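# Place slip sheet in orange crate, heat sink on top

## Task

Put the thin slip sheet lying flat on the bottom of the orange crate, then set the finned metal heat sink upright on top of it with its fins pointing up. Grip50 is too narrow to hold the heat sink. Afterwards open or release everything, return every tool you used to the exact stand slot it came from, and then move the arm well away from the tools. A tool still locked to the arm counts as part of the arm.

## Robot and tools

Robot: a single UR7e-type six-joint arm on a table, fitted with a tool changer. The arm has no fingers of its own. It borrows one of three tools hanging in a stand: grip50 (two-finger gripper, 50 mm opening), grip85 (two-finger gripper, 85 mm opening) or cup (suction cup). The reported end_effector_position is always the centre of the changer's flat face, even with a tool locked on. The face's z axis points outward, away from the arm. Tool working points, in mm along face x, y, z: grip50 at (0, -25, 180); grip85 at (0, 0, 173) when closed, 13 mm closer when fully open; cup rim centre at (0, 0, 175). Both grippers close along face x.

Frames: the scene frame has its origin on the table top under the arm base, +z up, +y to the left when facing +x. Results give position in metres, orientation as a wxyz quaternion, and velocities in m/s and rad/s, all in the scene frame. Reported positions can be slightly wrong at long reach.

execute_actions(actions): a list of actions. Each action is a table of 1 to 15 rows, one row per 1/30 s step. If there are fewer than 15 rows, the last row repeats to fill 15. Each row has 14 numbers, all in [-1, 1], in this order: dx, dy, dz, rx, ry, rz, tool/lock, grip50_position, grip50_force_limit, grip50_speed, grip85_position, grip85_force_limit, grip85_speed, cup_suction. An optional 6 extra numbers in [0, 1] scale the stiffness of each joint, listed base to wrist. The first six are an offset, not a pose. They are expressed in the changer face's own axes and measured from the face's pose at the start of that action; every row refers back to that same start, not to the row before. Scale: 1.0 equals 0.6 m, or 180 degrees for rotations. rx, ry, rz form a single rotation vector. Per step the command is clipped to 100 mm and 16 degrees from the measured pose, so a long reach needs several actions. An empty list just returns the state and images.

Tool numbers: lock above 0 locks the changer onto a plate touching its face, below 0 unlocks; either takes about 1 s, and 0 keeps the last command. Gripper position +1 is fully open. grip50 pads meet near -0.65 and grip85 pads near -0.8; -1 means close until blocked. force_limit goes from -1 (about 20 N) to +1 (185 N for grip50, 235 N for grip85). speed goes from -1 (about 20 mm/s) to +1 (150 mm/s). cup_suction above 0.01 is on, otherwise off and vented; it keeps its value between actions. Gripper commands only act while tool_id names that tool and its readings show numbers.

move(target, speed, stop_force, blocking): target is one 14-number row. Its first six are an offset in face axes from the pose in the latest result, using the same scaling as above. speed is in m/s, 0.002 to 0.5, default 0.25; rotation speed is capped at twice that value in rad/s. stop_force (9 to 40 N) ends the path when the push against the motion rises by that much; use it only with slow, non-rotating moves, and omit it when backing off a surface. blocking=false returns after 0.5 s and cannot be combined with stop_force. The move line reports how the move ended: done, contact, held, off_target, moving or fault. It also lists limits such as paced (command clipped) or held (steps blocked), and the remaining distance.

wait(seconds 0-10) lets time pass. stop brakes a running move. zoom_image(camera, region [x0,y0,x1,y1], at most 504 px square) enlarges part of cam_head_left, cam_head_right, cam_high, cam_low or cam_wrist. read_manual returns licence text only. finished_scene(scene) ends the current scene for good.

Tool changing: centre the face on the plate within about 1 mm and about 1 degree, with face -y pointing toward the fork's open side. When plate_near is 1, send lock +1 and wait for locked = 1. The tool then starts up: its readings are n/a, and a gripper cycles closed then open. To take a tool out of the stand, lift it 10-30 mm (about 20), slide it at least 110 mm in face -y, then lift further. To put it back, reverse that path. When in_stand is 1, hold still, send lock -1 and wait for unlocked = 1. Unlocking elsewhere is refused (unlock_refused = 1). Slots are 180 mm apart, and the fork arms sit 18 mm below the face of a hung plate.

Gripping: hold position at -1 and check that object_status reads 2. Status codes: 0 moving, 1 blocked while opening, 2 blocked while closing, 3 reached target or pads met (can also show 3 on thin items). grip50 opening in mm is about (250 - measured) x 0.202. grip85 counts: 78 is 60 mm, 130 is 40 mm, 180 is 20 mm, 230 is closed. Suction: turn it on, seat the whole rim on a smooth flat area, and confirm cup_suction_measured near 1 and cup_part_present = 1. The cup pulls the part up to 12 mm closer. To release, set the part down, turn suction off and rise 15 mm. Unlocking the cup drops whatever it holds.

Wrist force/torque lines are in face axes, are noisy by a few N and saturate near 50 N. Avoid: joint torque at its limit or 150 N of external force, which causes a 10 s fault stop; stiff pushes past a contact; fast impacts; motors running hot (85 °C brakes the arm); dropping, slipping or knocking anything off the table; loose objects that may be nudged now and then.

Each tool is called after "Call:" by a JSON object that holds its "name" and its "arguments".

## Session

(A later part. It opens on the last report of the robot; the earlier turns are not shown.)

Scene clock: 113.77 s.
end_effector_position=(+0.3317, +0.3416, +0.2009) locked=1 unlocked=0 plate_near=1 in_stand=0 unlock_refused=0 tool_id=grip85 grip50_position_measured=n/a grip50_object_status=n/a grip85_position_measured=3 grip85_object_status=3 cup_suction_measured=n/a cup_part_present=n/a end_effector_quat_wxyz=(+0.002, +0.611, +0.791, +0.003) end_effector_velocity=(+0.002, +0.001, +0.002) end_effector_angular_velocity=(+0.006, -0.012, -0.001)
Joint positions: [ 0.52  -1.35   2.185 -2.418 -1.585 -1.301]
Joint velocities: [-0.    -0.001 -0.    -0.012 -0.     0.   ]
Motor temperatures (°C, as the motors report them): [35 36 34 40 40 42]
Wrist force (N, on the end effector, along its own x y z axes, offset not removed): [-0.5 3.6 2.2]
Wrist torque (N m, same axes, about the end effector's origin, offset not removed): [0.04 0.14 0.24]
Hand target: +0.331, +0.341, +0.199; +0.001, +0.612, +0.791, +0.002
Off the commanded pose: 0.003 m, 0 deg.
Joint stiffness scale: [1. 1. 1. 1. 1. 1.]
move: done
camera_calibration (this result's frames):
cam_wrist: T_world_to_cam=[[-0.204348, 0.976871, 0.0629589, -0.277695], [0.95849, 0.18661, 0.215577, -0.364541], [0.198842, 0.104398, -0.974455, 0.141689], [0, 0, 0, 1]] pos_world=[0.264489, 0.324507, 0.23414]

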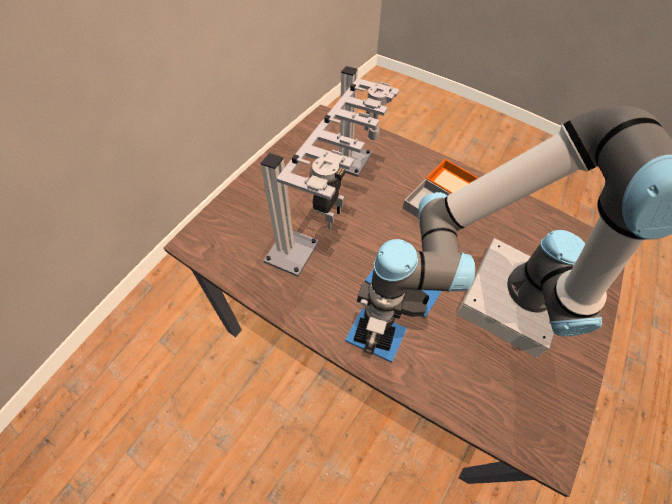

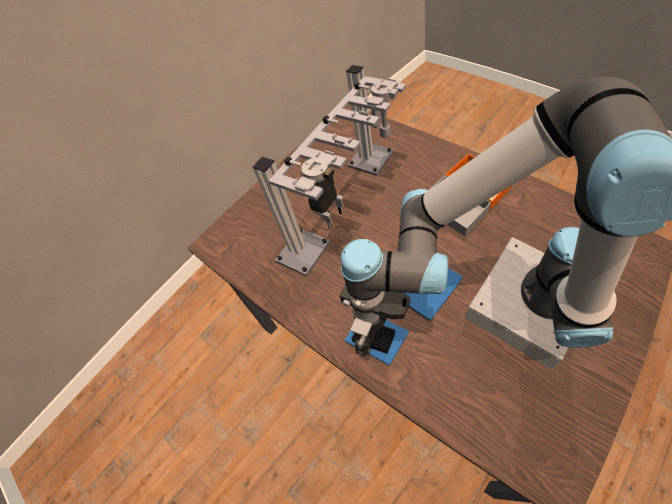

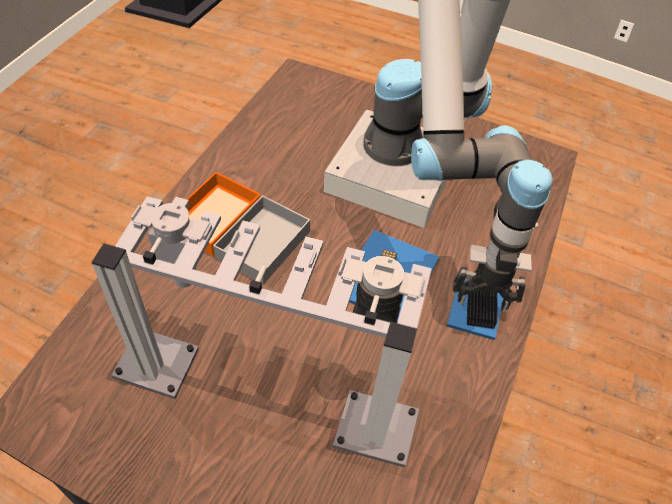

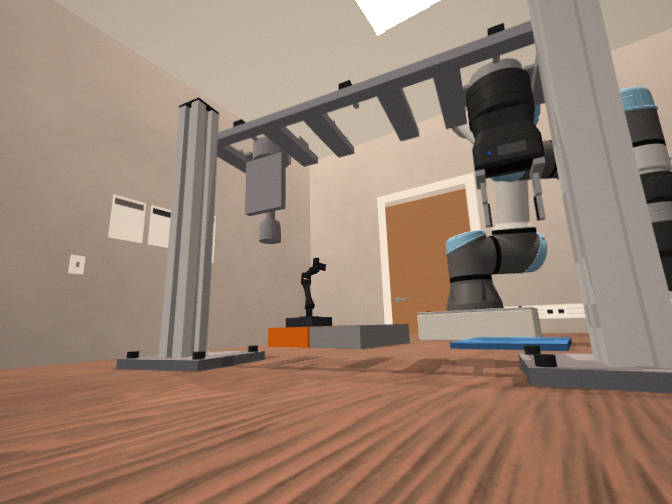

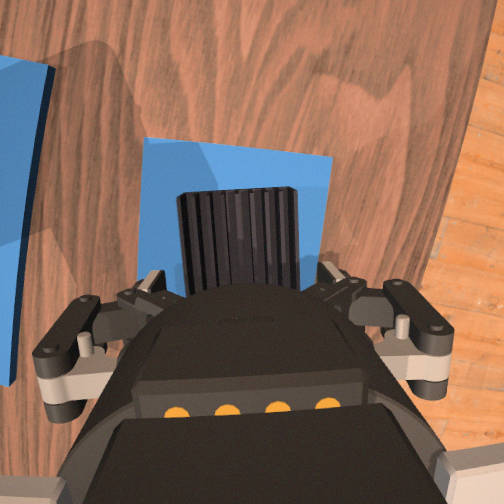

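Call:
{"name": "move", "arguments": {"target": [0,-0.002,0.01,0.0025,0,0,0,1,0,0,1,0,0,0], "speed": 0.03}}

Call:
{"name": "move", "arguments": {"target": [0,0,0,0,0,0,0,1,0,0,-1,-0.3,-0.5,0]}}

Call:
{"name": "move", "arguments": {"target": [0,0,-0.13,0,0,0,0,1,0,0,-1,-0.3,-0.5,0], "speed": 0.12}}

Scene clock: 118.87 s.
end_effector_position=(+0.3320, +0.3420, +0.1974) locked=1 unlocked=0 plate_near=1 in_stand=0 unlock_refused=0 tool_id=grip85 grip50_position_measured=n/a grip50_object_status=n/a grip85_position_measured=3 grip85_object_status=3 cup_suction_measured=n/a cup_part_present=n/a end_effector_quat_wxyz=(+0.001, +0.611, +0.791, +0.003) end_effector_velocity=(-0.000, -0.000, -0.002) end_effector_angular_velocity=(-0.000, +0.003, +0.000)
Joint positions: [ 0.52  -1.341  2.186 -2.425 -1.584 -1.301]
Joint velocities: [-0.001  0.004  0.002 -0.004  0.001 -0.001]
Motor temperatures (°C, as the motors report them): [35 36 34 40 40 42]
Wrist force (N, on the end effector, along its own x y z axes, offset not removed): [-0.6 4.3 2.8]
Wrist torque (N m, same axes, about the end effector's origin, offset not removed): [0.10 0.18 0.22]
Hand target: +0.331, +0.341, +0.195; -0.001, +0.611, +0.791, +0.000
Off the commanded pose: 0.003 m, 0 deg.
Joint stiffness scale: [1. 1. 1. 1. 1. 1.]
move: done
camera_calibration (this result's frames):
cam_wrist: T_world_to_cam=[[-0.20423, 0.976868, 0.0633945, -0.277974], [0.959036, 0.186674, 0.21308, -0.363847], [0.196317, 0.104315, -0.974976, 0.139106], [0, 0, 0, 1]] pos_world=[0.264863, 0.324954, 0.230775]

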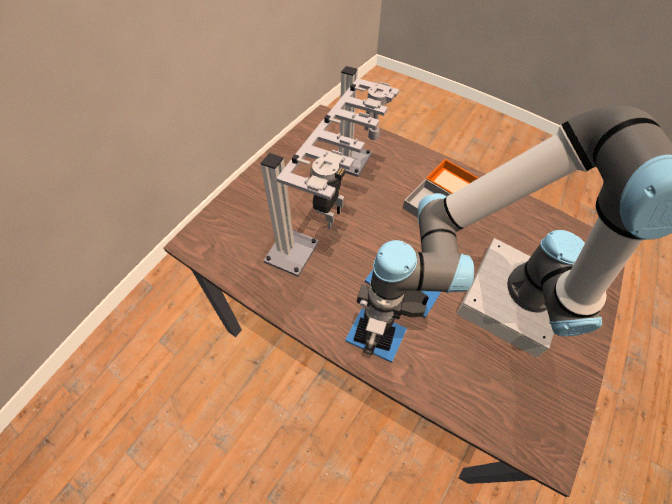

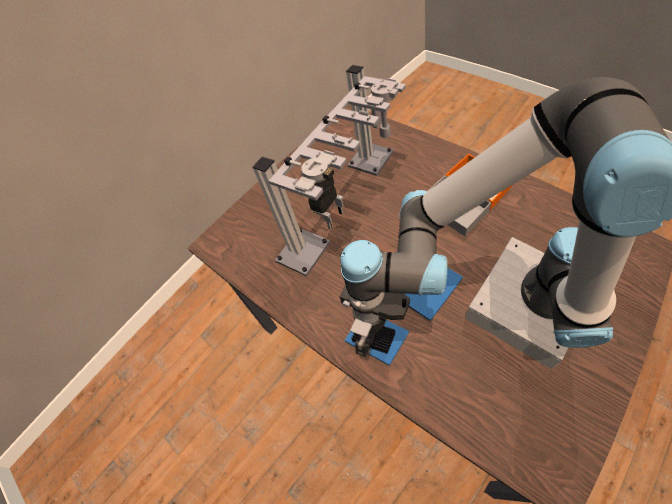

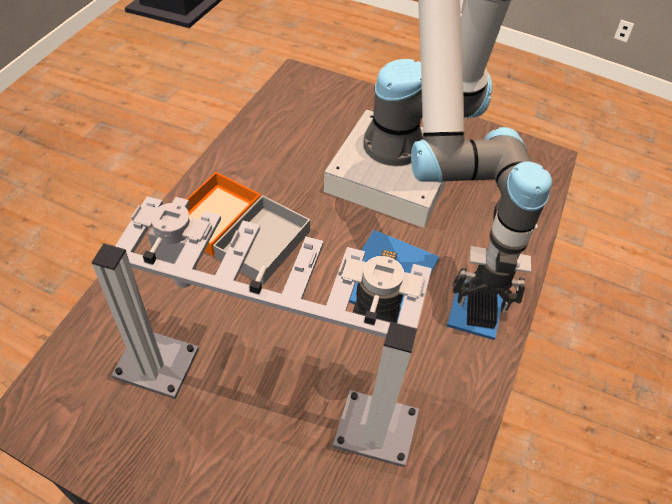

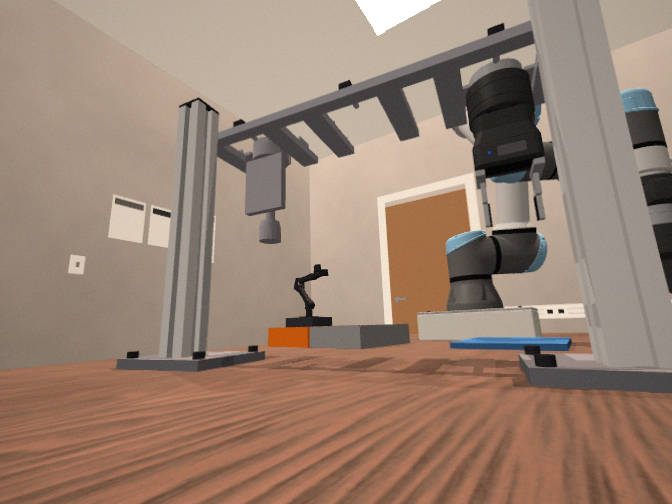

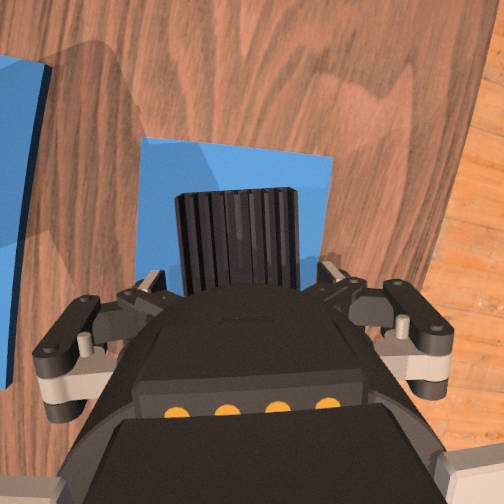

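Scene clock: 119.73 s.
end_effector_position=(+0.3320, +0.3421, +0.1976) locked=1 unlocked=0 plate_near=1 in_stand=0 unlock_refused=0 tool_id=grip85 grip50_position_measured=n/a grip50_object_status=n/a grip85_position_measured=80 grip85_object_status=2 cup_suction_measured=n/a cup_part_present=n/a end_effector_quat_wxyz=(+0.001, +0.611, +0.791, +0.003) end_effector_velocity=(-0.000, +0.000, +0.000) end_effector_angular_velocity=(+0.000, -0.001, +0.000)
Joint positions: [ 0.52  -1.342  2.186 -2.425 -1.584 -1.301]
Joint velocities: [ 0.    -0.001  0.    -0.    -0.     0.   ]
Motor temperatures (°C, as the motors report them): [35 36 34 40 40 42]
Wrist force (N, on the end effector, along its own x y z axes, offset not removed): [0.1 4.3 4.5]
Wrist torque (N m, same axes, about the end effector's origin, offset not removed): [0.07 0.09 0.23]
Hand target: +0.332, +0.342, +0.197; +0.001, +0.611, +0.791, +0.003
Off the commanded pose: 0.000 m, 0 deg.
Joint stiffness scale: [1. 1. 1. 1. 1. 1.]
move: done
camera_calibration (this result's frames):
cam_wrist: T_world_to_cam=[[-0.204256, 0.976849, 0.0636093, -0.278023], [0.958924, 0.186596, 0.213649, -0.363966], [0.196833, 0.104636, -0.974837, 0.139006], [0, 0, 0, 1]] pos_world=[0.264867, 0.324956, 0.230954]

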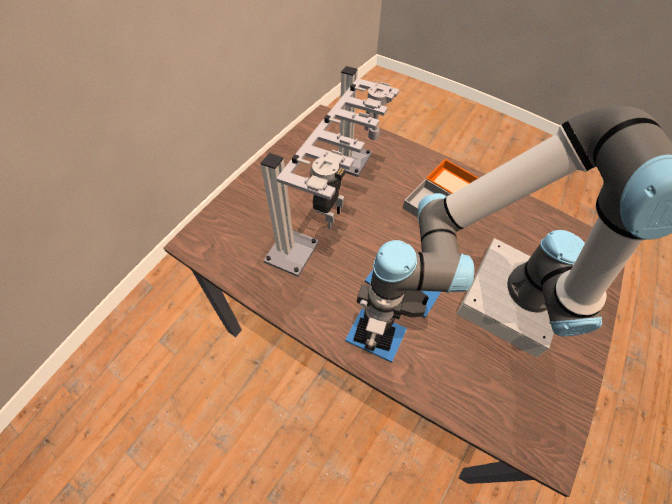

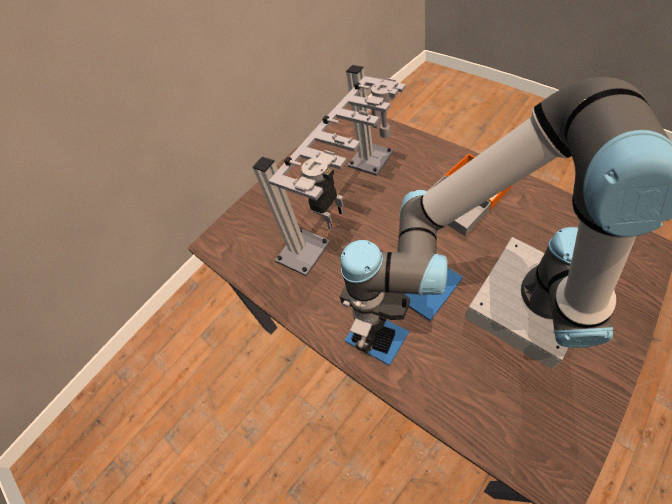

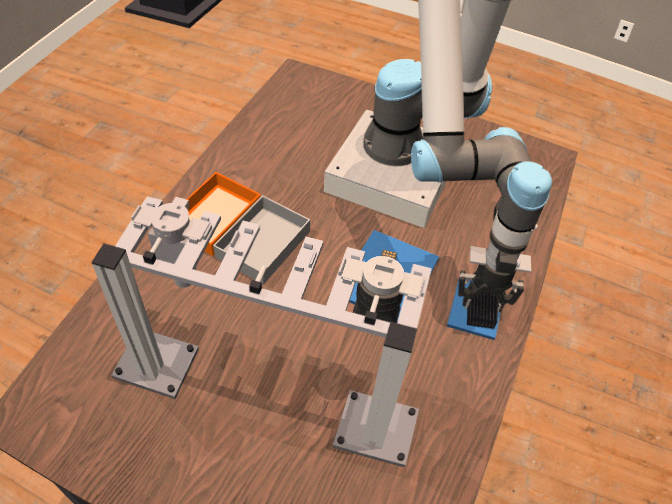

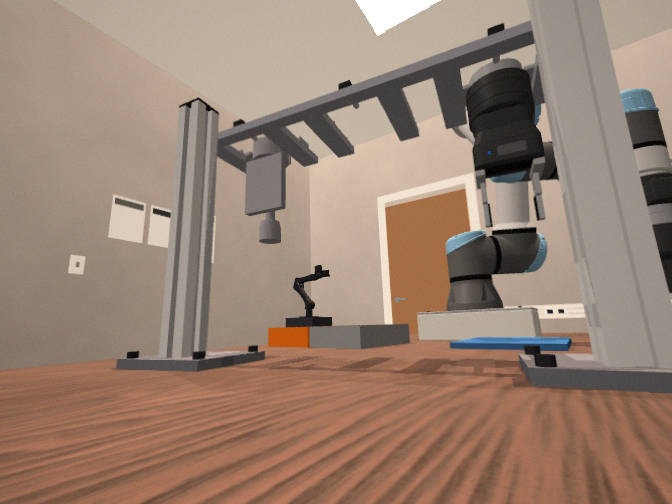

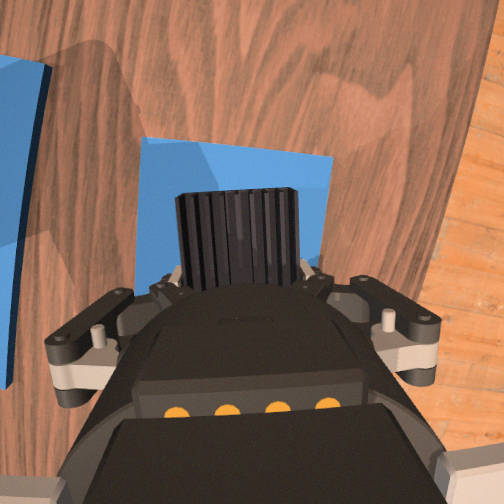

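Scene clock: 120.90 s.
end_effector_position=(+0.3308, +0.3405, +0.2724) locked=1 unlocked=0 plate_near=1 in_stand=0 unlock_refused=0 tool_id=grip85 grip50_position_measured=n/a grip50_object_status=n/a grip85_position_measured=80 grip85_object_status=2 cup_suction_measured=n/a cup_part_present=n/a end_effector_quat_wxyz=(-0.000, +0.612, +0.791, +0.001) end_effector_velocity=(-0.002, -0.002, -0.002) end_effector_angular_velocity=(-0.011, +0.018, -0.001)
Joint positions: [ 0.521 -1.485  2.104 -2.194 -1.584 -1.299]
Joint velocities: [-0.001  0.001 -0.002  0.022 -0.     0.   ]
Motor temperatures (°C, as the motors report them): [35 36 34 40 40 42]
Wrist force (N, on the end effector, along its own x y z axes, offset not removed): [0.0 3.2 5.7]
Wrist torque (N m, same axes, about the end effector's origin, offset not removed): [-0.02 0.10 0.26]
Hand target: +0.331, +0.342, +0.276; +0.001, +0.611, +0.791, +0.003
Off the commanded pose: 0.004 m, 0 deg.
Joint stiffness scale: [1. 1. 1. 1. 1. 1.]
move: off_target
camera_calibration (this result's frames):
cam_wrist: T_world_to_cam=[[-0.203052, 0.977205, 0.0619748, -0.281608], [0.960057, 0.186245, 0.208814, -0.377466], [0.192511, 0.101899, -0.97599, 0.214973], [0, 0, 0, 1]] pos_world=[0.263823, 0.323584, 0.306084]

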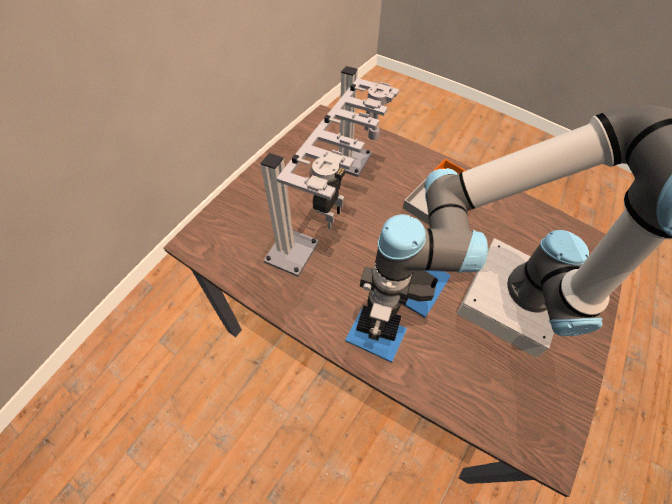

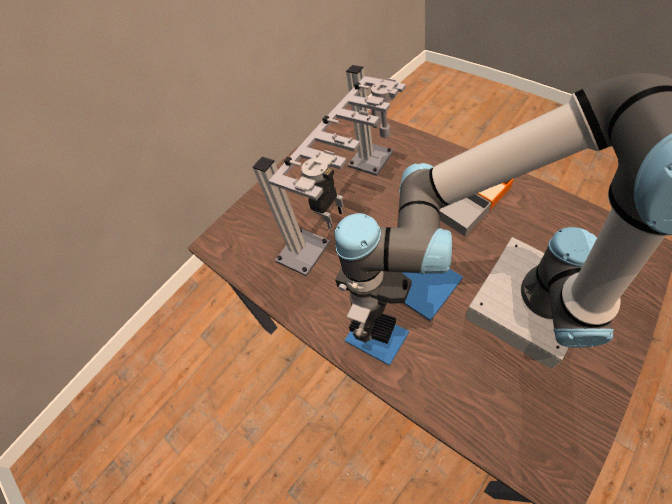

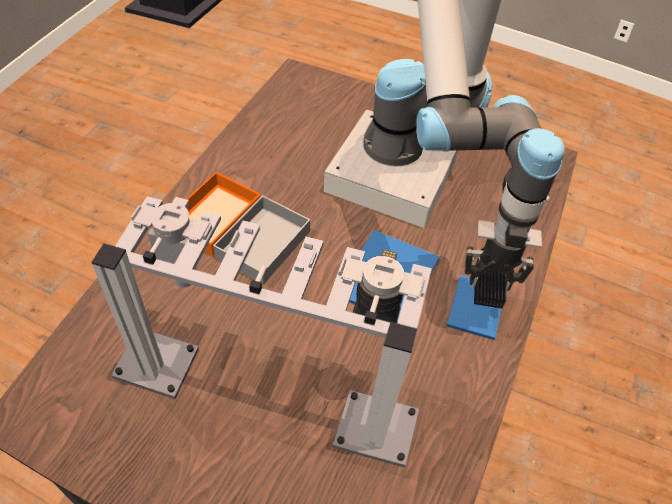

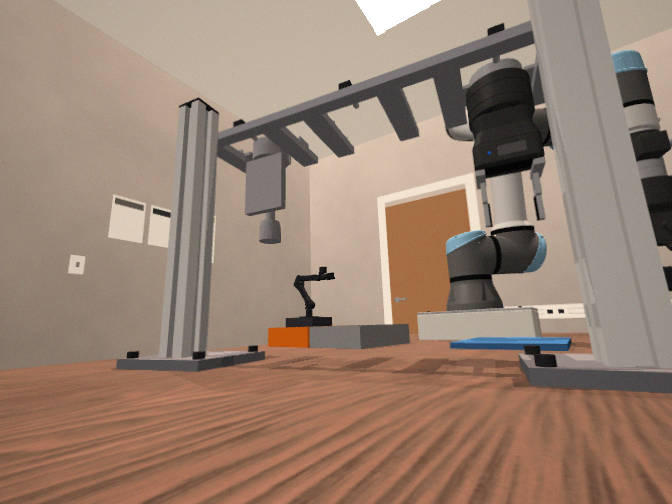

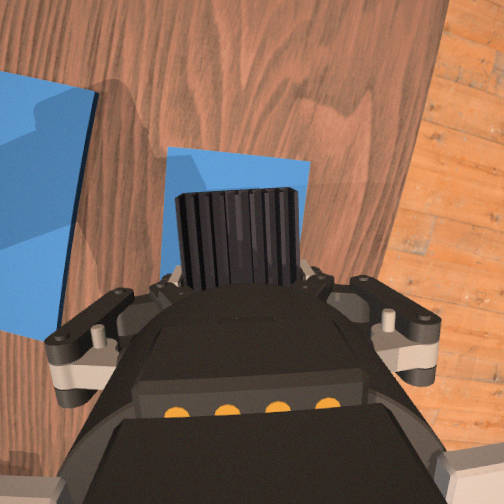

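Call:
{"name": "move", "arguments": {"target": [-1,-0.235,0,0,0,0.125,0,1,0,0,-1,-0.3,-0.5,0], "speed": 0.3}}

Call:
{"name": "move", "arguments": {"target": [-0.055,0.022,0.04,0,0,0,0,1,0,0,-1,-0.3,-0.5,0], "speed": 0.12}}

Scene clock: 127.10 s.
end_effector_position=(+0.3439, -0.2730, +0.2697) locked=1 unlocked=0 plate_near=1 in_stand=0 unlock_refused=0 tool_id=grip85 grip50_position_measured=n/a grip50_object_status=n/a grip85_position_measured=80 grip85_object_status=2 cup_suction_measured=n/a cup_part_present=n/a end_effector_quat_wxyz=(-0.003, +0.754, +0.657, +0.002) end_effector_velocity=(+0.001, -0.002, -0.000) end_effector_angular_velocity=(+0.000, -0.001, +0.001)
Joint positions: [-0.988 -1.586  2.199 -2.19  -1.564 -2.416]
Joint velocities: [ 0.     0.006 -0.005 -0.001  0.001 -0.001]
Motor temperatures (°C, as the motors report them): [35 36 34 40 40 42]
Wrist force (N, on the end effector, along its own x y z axes, offset not removed): [-0.6 3.2 5.2]
Wrist torque (N m, same axes, about the end effector's origin, offset not removed): [0.02 0.06 0.24]
Hand target: +0.345, -0.275, +0.271; -0.001, +0.754, +0.656, +0.002
Off the commanded pose: 0.004 m, 0 deg.
Joint stiffness scale: [1. 1. 1. 1. 1. 1.]
move: off_target
camera_calibration (this result's frames):
cam_wrist: T_world_to_cam=[[0.186215, 0.980102, 0.0687324, 0.185856], [0.958713, -0.196562, 0.205506, -0.378288], [0.214927, 0.0276264, -0.976239, 0.244416], [0, 0, 0, 1]] pos_world=[0.275529, -0.263268, 0.303575]

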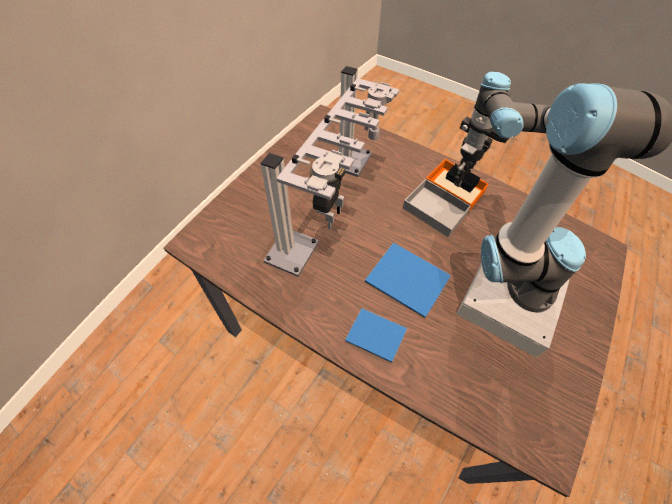

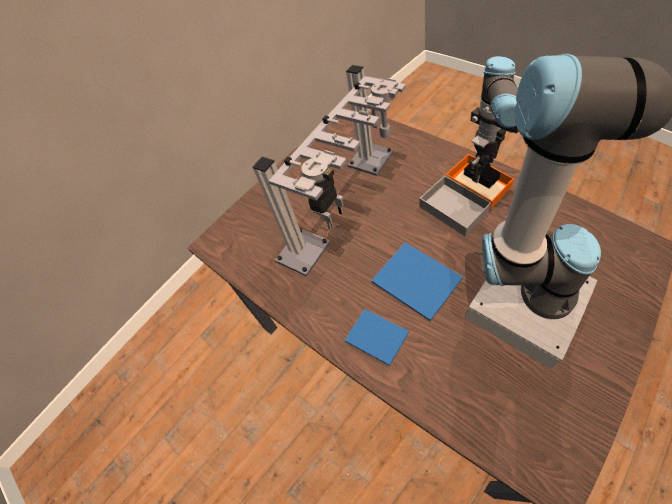

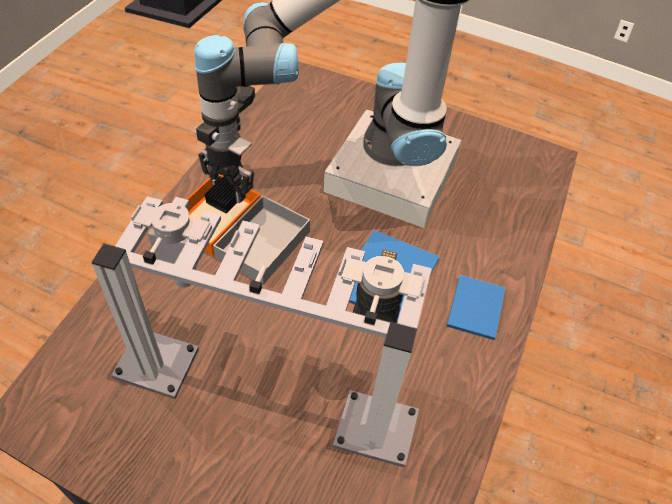

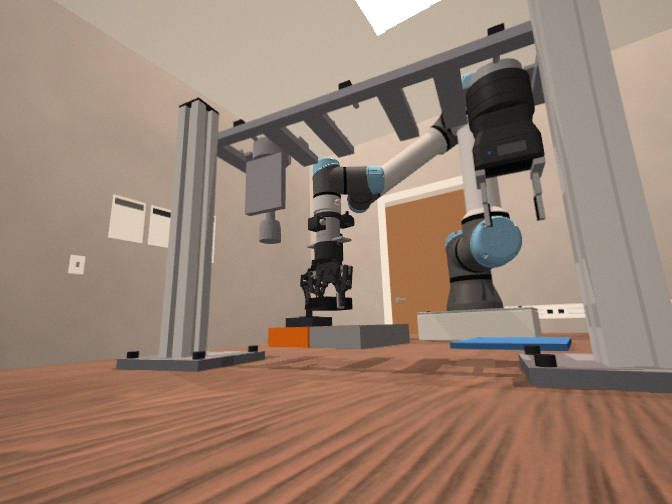

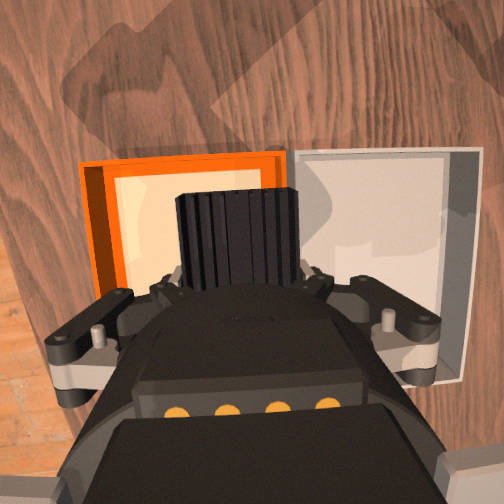

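Scene clock: 128.07 s.
end_effector_position=(+0.3516, -0.3050, +0.2445) locked=1 unlocked=0 plate_near=1 in_stand=0 unlock_refused=0 tool_id=grip85 grip50_position_measured=n/a grip50_object_status=n/a grip85_position_measured=80 grip85_object_status=2 cup_suction_measured=n/a cup_part_present=n/a end_effector_quat_wxyz=(-0.005, +0.754, +0.657, +0.002) end_effector_velocity=(+0.002, -0.003, +0.001) end_effector_angular_velocity=(-0.007, -0.005, +0.002)
Joint positions: [-1.013 -1.478  2.163 -2.259 -1.564 -2.442]
Joint velocities: [ 0.     0.003 -0.005 -0.007  0.    -0.002]
Motor temperatures (°C, as the motors report them): [35 36 34 40 40 42]
Wrist force (N, on the end effector, along its own x y z axes, offset not removed): [0.3 3.1 3.9]
Wrist torque (N m, same axes, about the end effector's origin, offset not removed): [0.05 0.10 0.20]
Hand target: +0.352, -0.307, +0.245; -0.003, +0.754, +0.657, +0.002
Off the commanded pose: 0.003 m, 0 deg.
Joint stiffness scale: [1. 1. 1. 1. 1. 1.]
move: done
camera_calibration (this result's frames):
cam_wrist: T_world_to_cam=[[0.185637, 0.980008, 0.0715709, 0.216961], [0.959321, -0.196521, 0.202687, -0.386357], [0.2127, 0.0310332, -0.976625, 0.220941], [0, 0, 0, 1]] pos_world=[0.283371, -0.295407, 0.278558]

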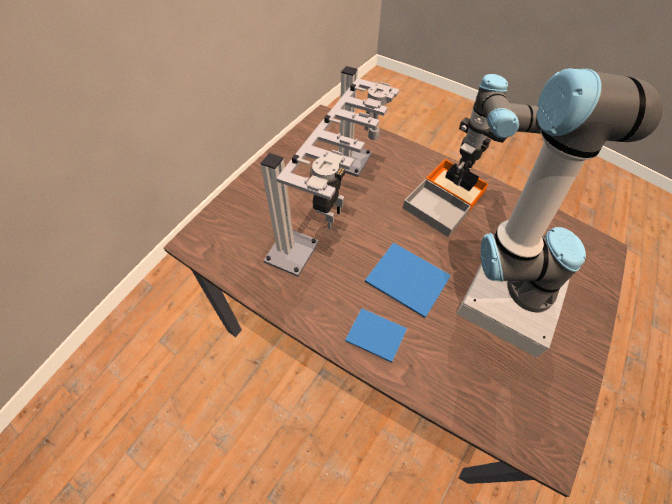

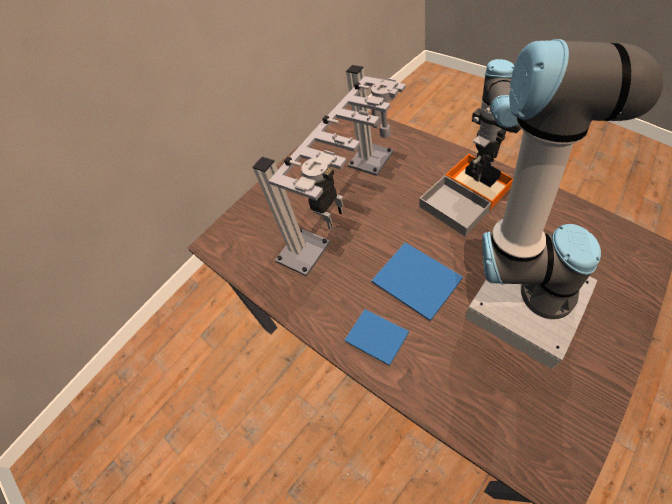

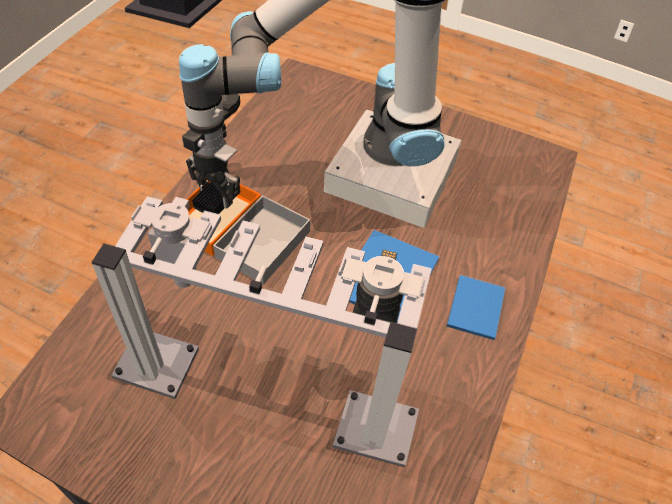

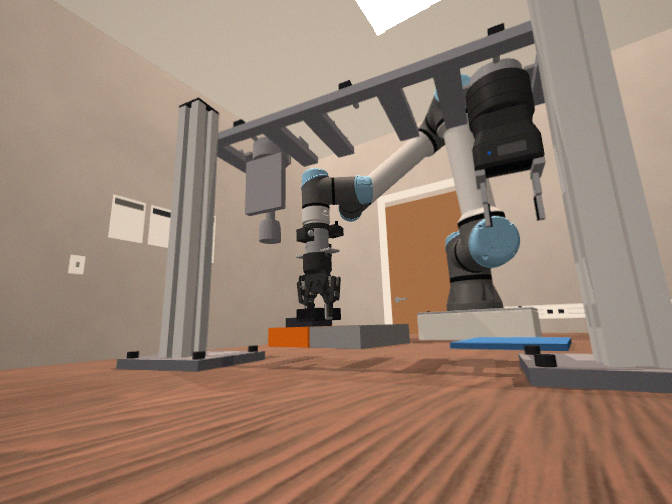

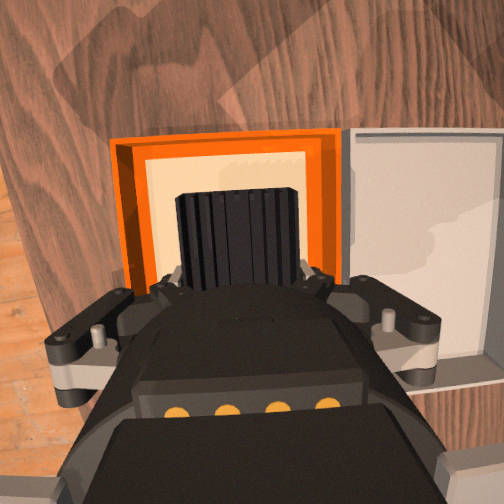

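Call:
{"name": "move", "arguments": {"target": [-0.005,0.002,0.065,-0.001,-0.003,0,0,1,0,0,-1,-0.3,-0.5,0], "speed": 0.06}}

Call:
{"name": "move", "arguments": {"target": [0,0,0.035,0,0,0,0,1,0,0,-1,-0.3,-0.5,0], "speed": 0.012, "stop_force": 9}}

Scene clock: 131.57 s.
end_effector_position=(+0.3529, -0.3081, +0.2069) locked=1 unlocked=0 plate_near=1 in_stand=0 unlock_refused=0 tool_id=grip85 grip50_position_measured=n/a grip50_object_status=n/a grip85_position_measured=80 grip85_object_status=2 cup_suction_measured=n/a cup_part_present=n/a end_effector_quat_wxyz=(-0.001, +0.754, +0.657, +0.000) end_effector_velocity=(+0.002, -0.003, +0.002) end_effector_angular_velocity=(-0.018, -0.011, -0.000)
Joint positions: [-1.013 -1.398  2.202 -2.387 -1.567 -2.442]
Joint velocities: [ 0.    -0.     0.001 -0.021 -0.     0.   ]
Motor temperatures (°C, as the motors report them): [35 36 34 40 40 42]
Wrist force (N, on the end effector, along its own x y z axes, offset not removed): [0.1 3.2 3.6]
Wrist torque (N m, same axes, about the end effector's origin, offset not removed): [0.03 0.07 0.23]
Hand target: +0.352, -0.308, +0.205; -0.001, +0.754, +0.657, -0.000
Off the commanded pose: 0.002 m, 0 deg.
Joint stiffness scale: [1. 1. 1. 1. 1. 1.]
move: done
camera_calibration (this result's frames):
cam_wrist: T_world_to_cam=[[0.185195, 0.980739, 0.0620858, 0.224803], [0.958742, -0.194185, 0.20762, -0.380666], [0.215677, 0.021074, -0.976237, 0.179885], [0, 0, 0, 1]] pos_world=[0.284531, -0.298184, 0.240687]

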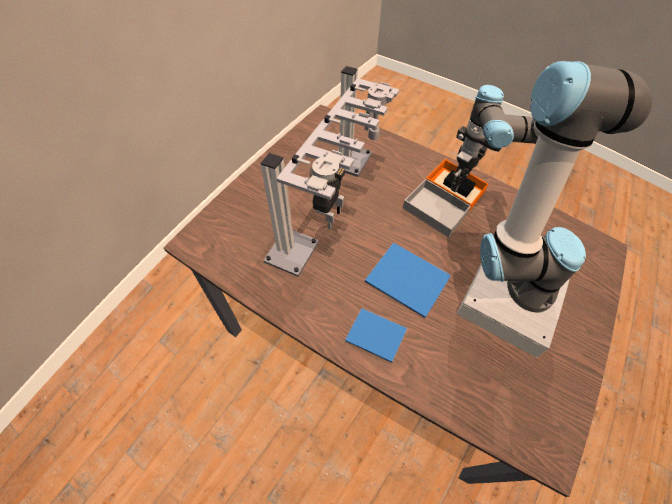

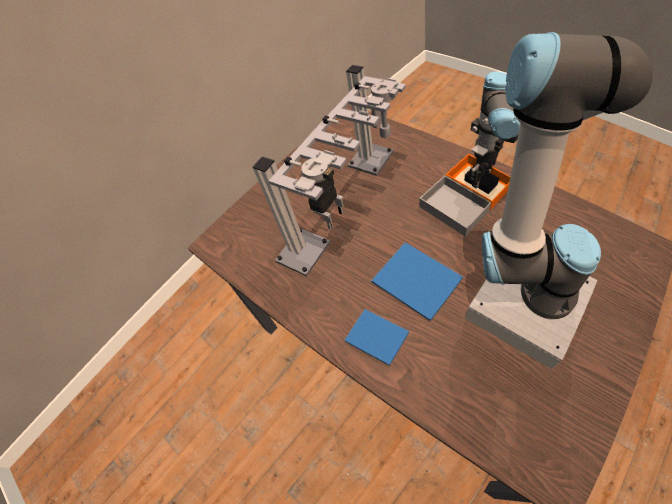

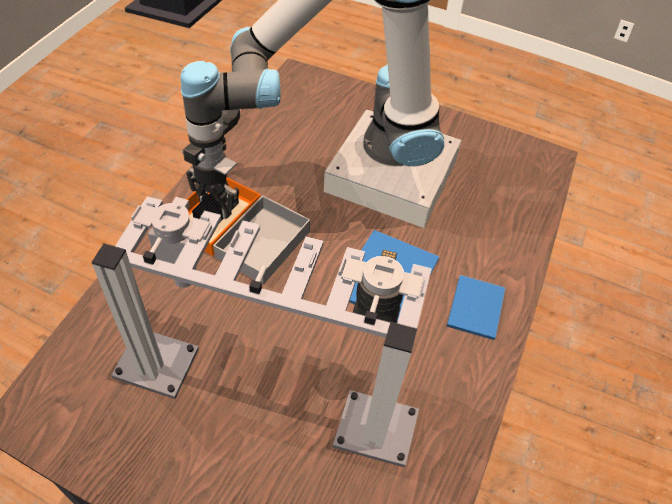

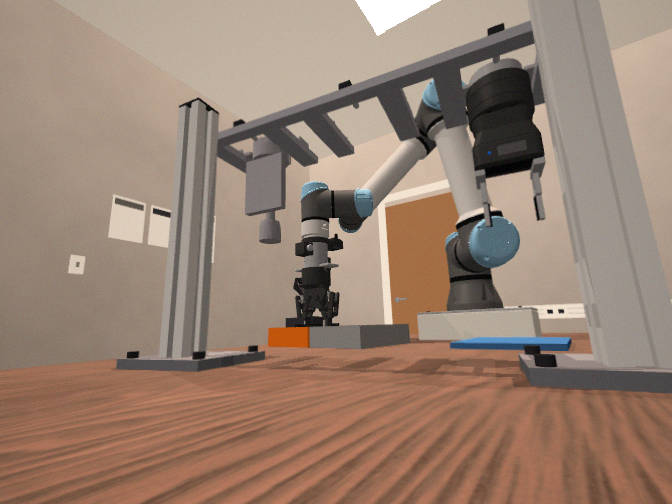

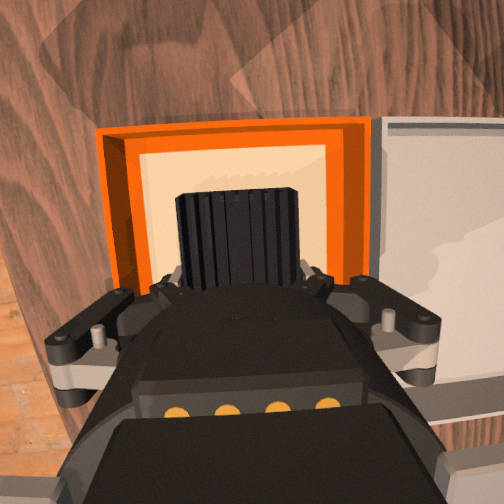

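Scene clock: 133.50 s.
end_effector_position=(+0.3542, -0.3102, +0.1927) locked=1 unlocked=0 plate_near=1 in_stand=0 unlock_refused=0 tool_id=grip85 grip50_position_measured=n/a grip50_object_status=n/a grip85_position_measured=80 grip85_object_status=2 cup_suction_measured=n/a cup_part_present=n/a end_effector_quat_wxyz=(+0.005, +0.754, +0.657, -0.001) end_effector_velocity=(+0.001, +0.001, +0.001) end_effector_angular_velocity=(+0.001, -0.000, +0.002)
Joint positions: [-1.013 -1.363  2.214 -2.445 -1.567 -2.442]
Joint velocities: [ 0.002 -0.002 -0.001  0.003  0.001 -0.   ]
Motor temperatures (°C, as the motors report them): [35 36 34 40 40 42]
Wrist force (N, on the end effector, along its own x y z axes, offset not removed): [-0.9 4.6 -6.0]
Wrist torque (N m, same axes, about the end effector's origin, offset not removed): [-0.07 0.34 0.26]
Hand target: +0.354, -0.310, +0.193; +0.003, +0.754, +0.657, -0.000
Off the commanded pose: 0.007 m, 1 deg.
Joint stiffness scale: [1. 1. 1. 1. 1. 1.]
move: contact
camera_calibration (this result's frames):
cam_wrist: T_world_to_cam=[[0.184836, 0.98126, 0.0544472, 0.229339], [0.95757, -0.192285, 0.214676, -0.379757], [0.221122, 0.0124572, -0.975167, 0.16096], [0, 0, 0, 1]] pos_world=[0.285662, -0.300068, 0.226001]

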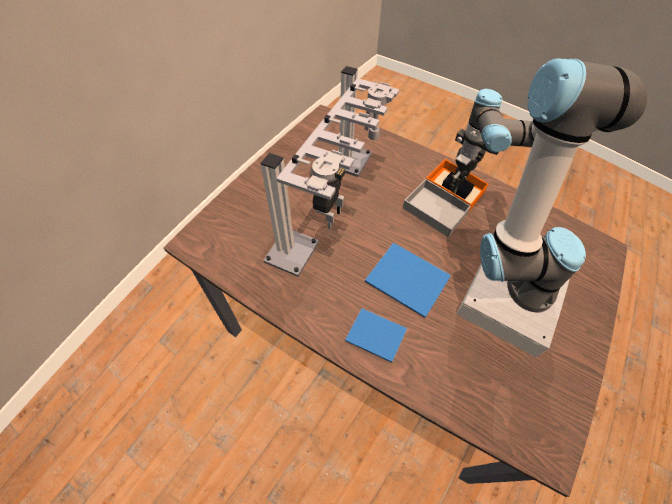

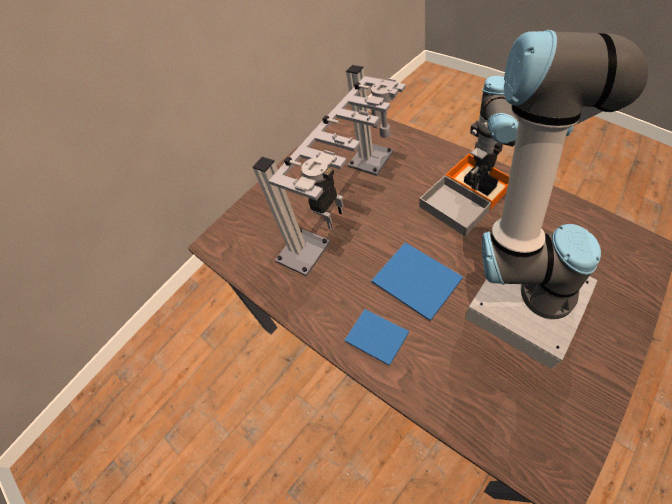

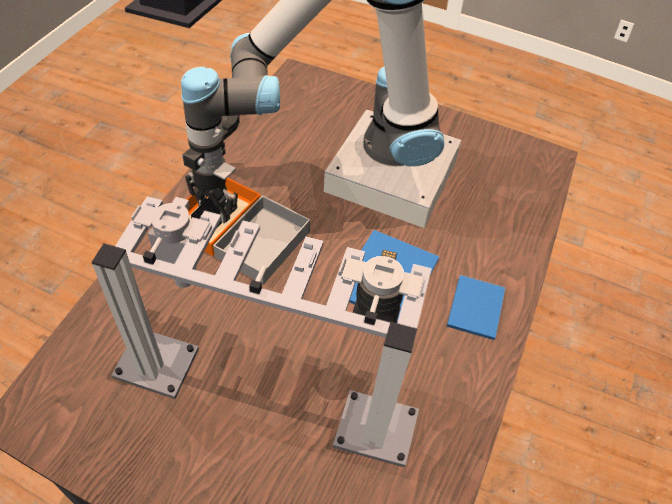

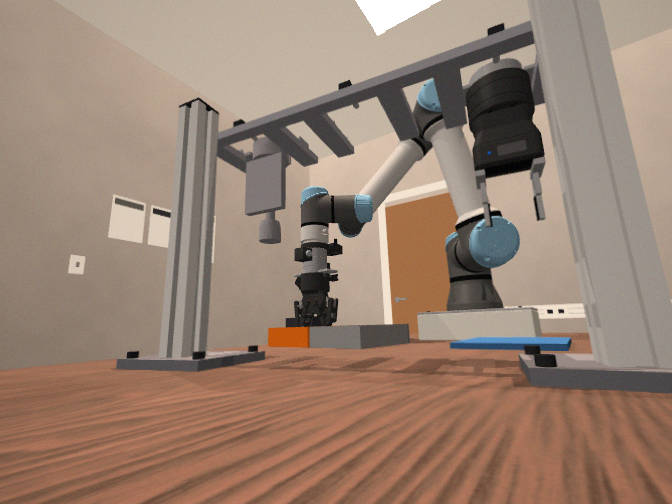

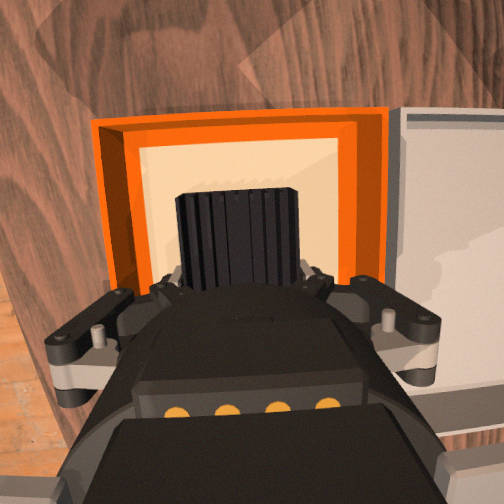

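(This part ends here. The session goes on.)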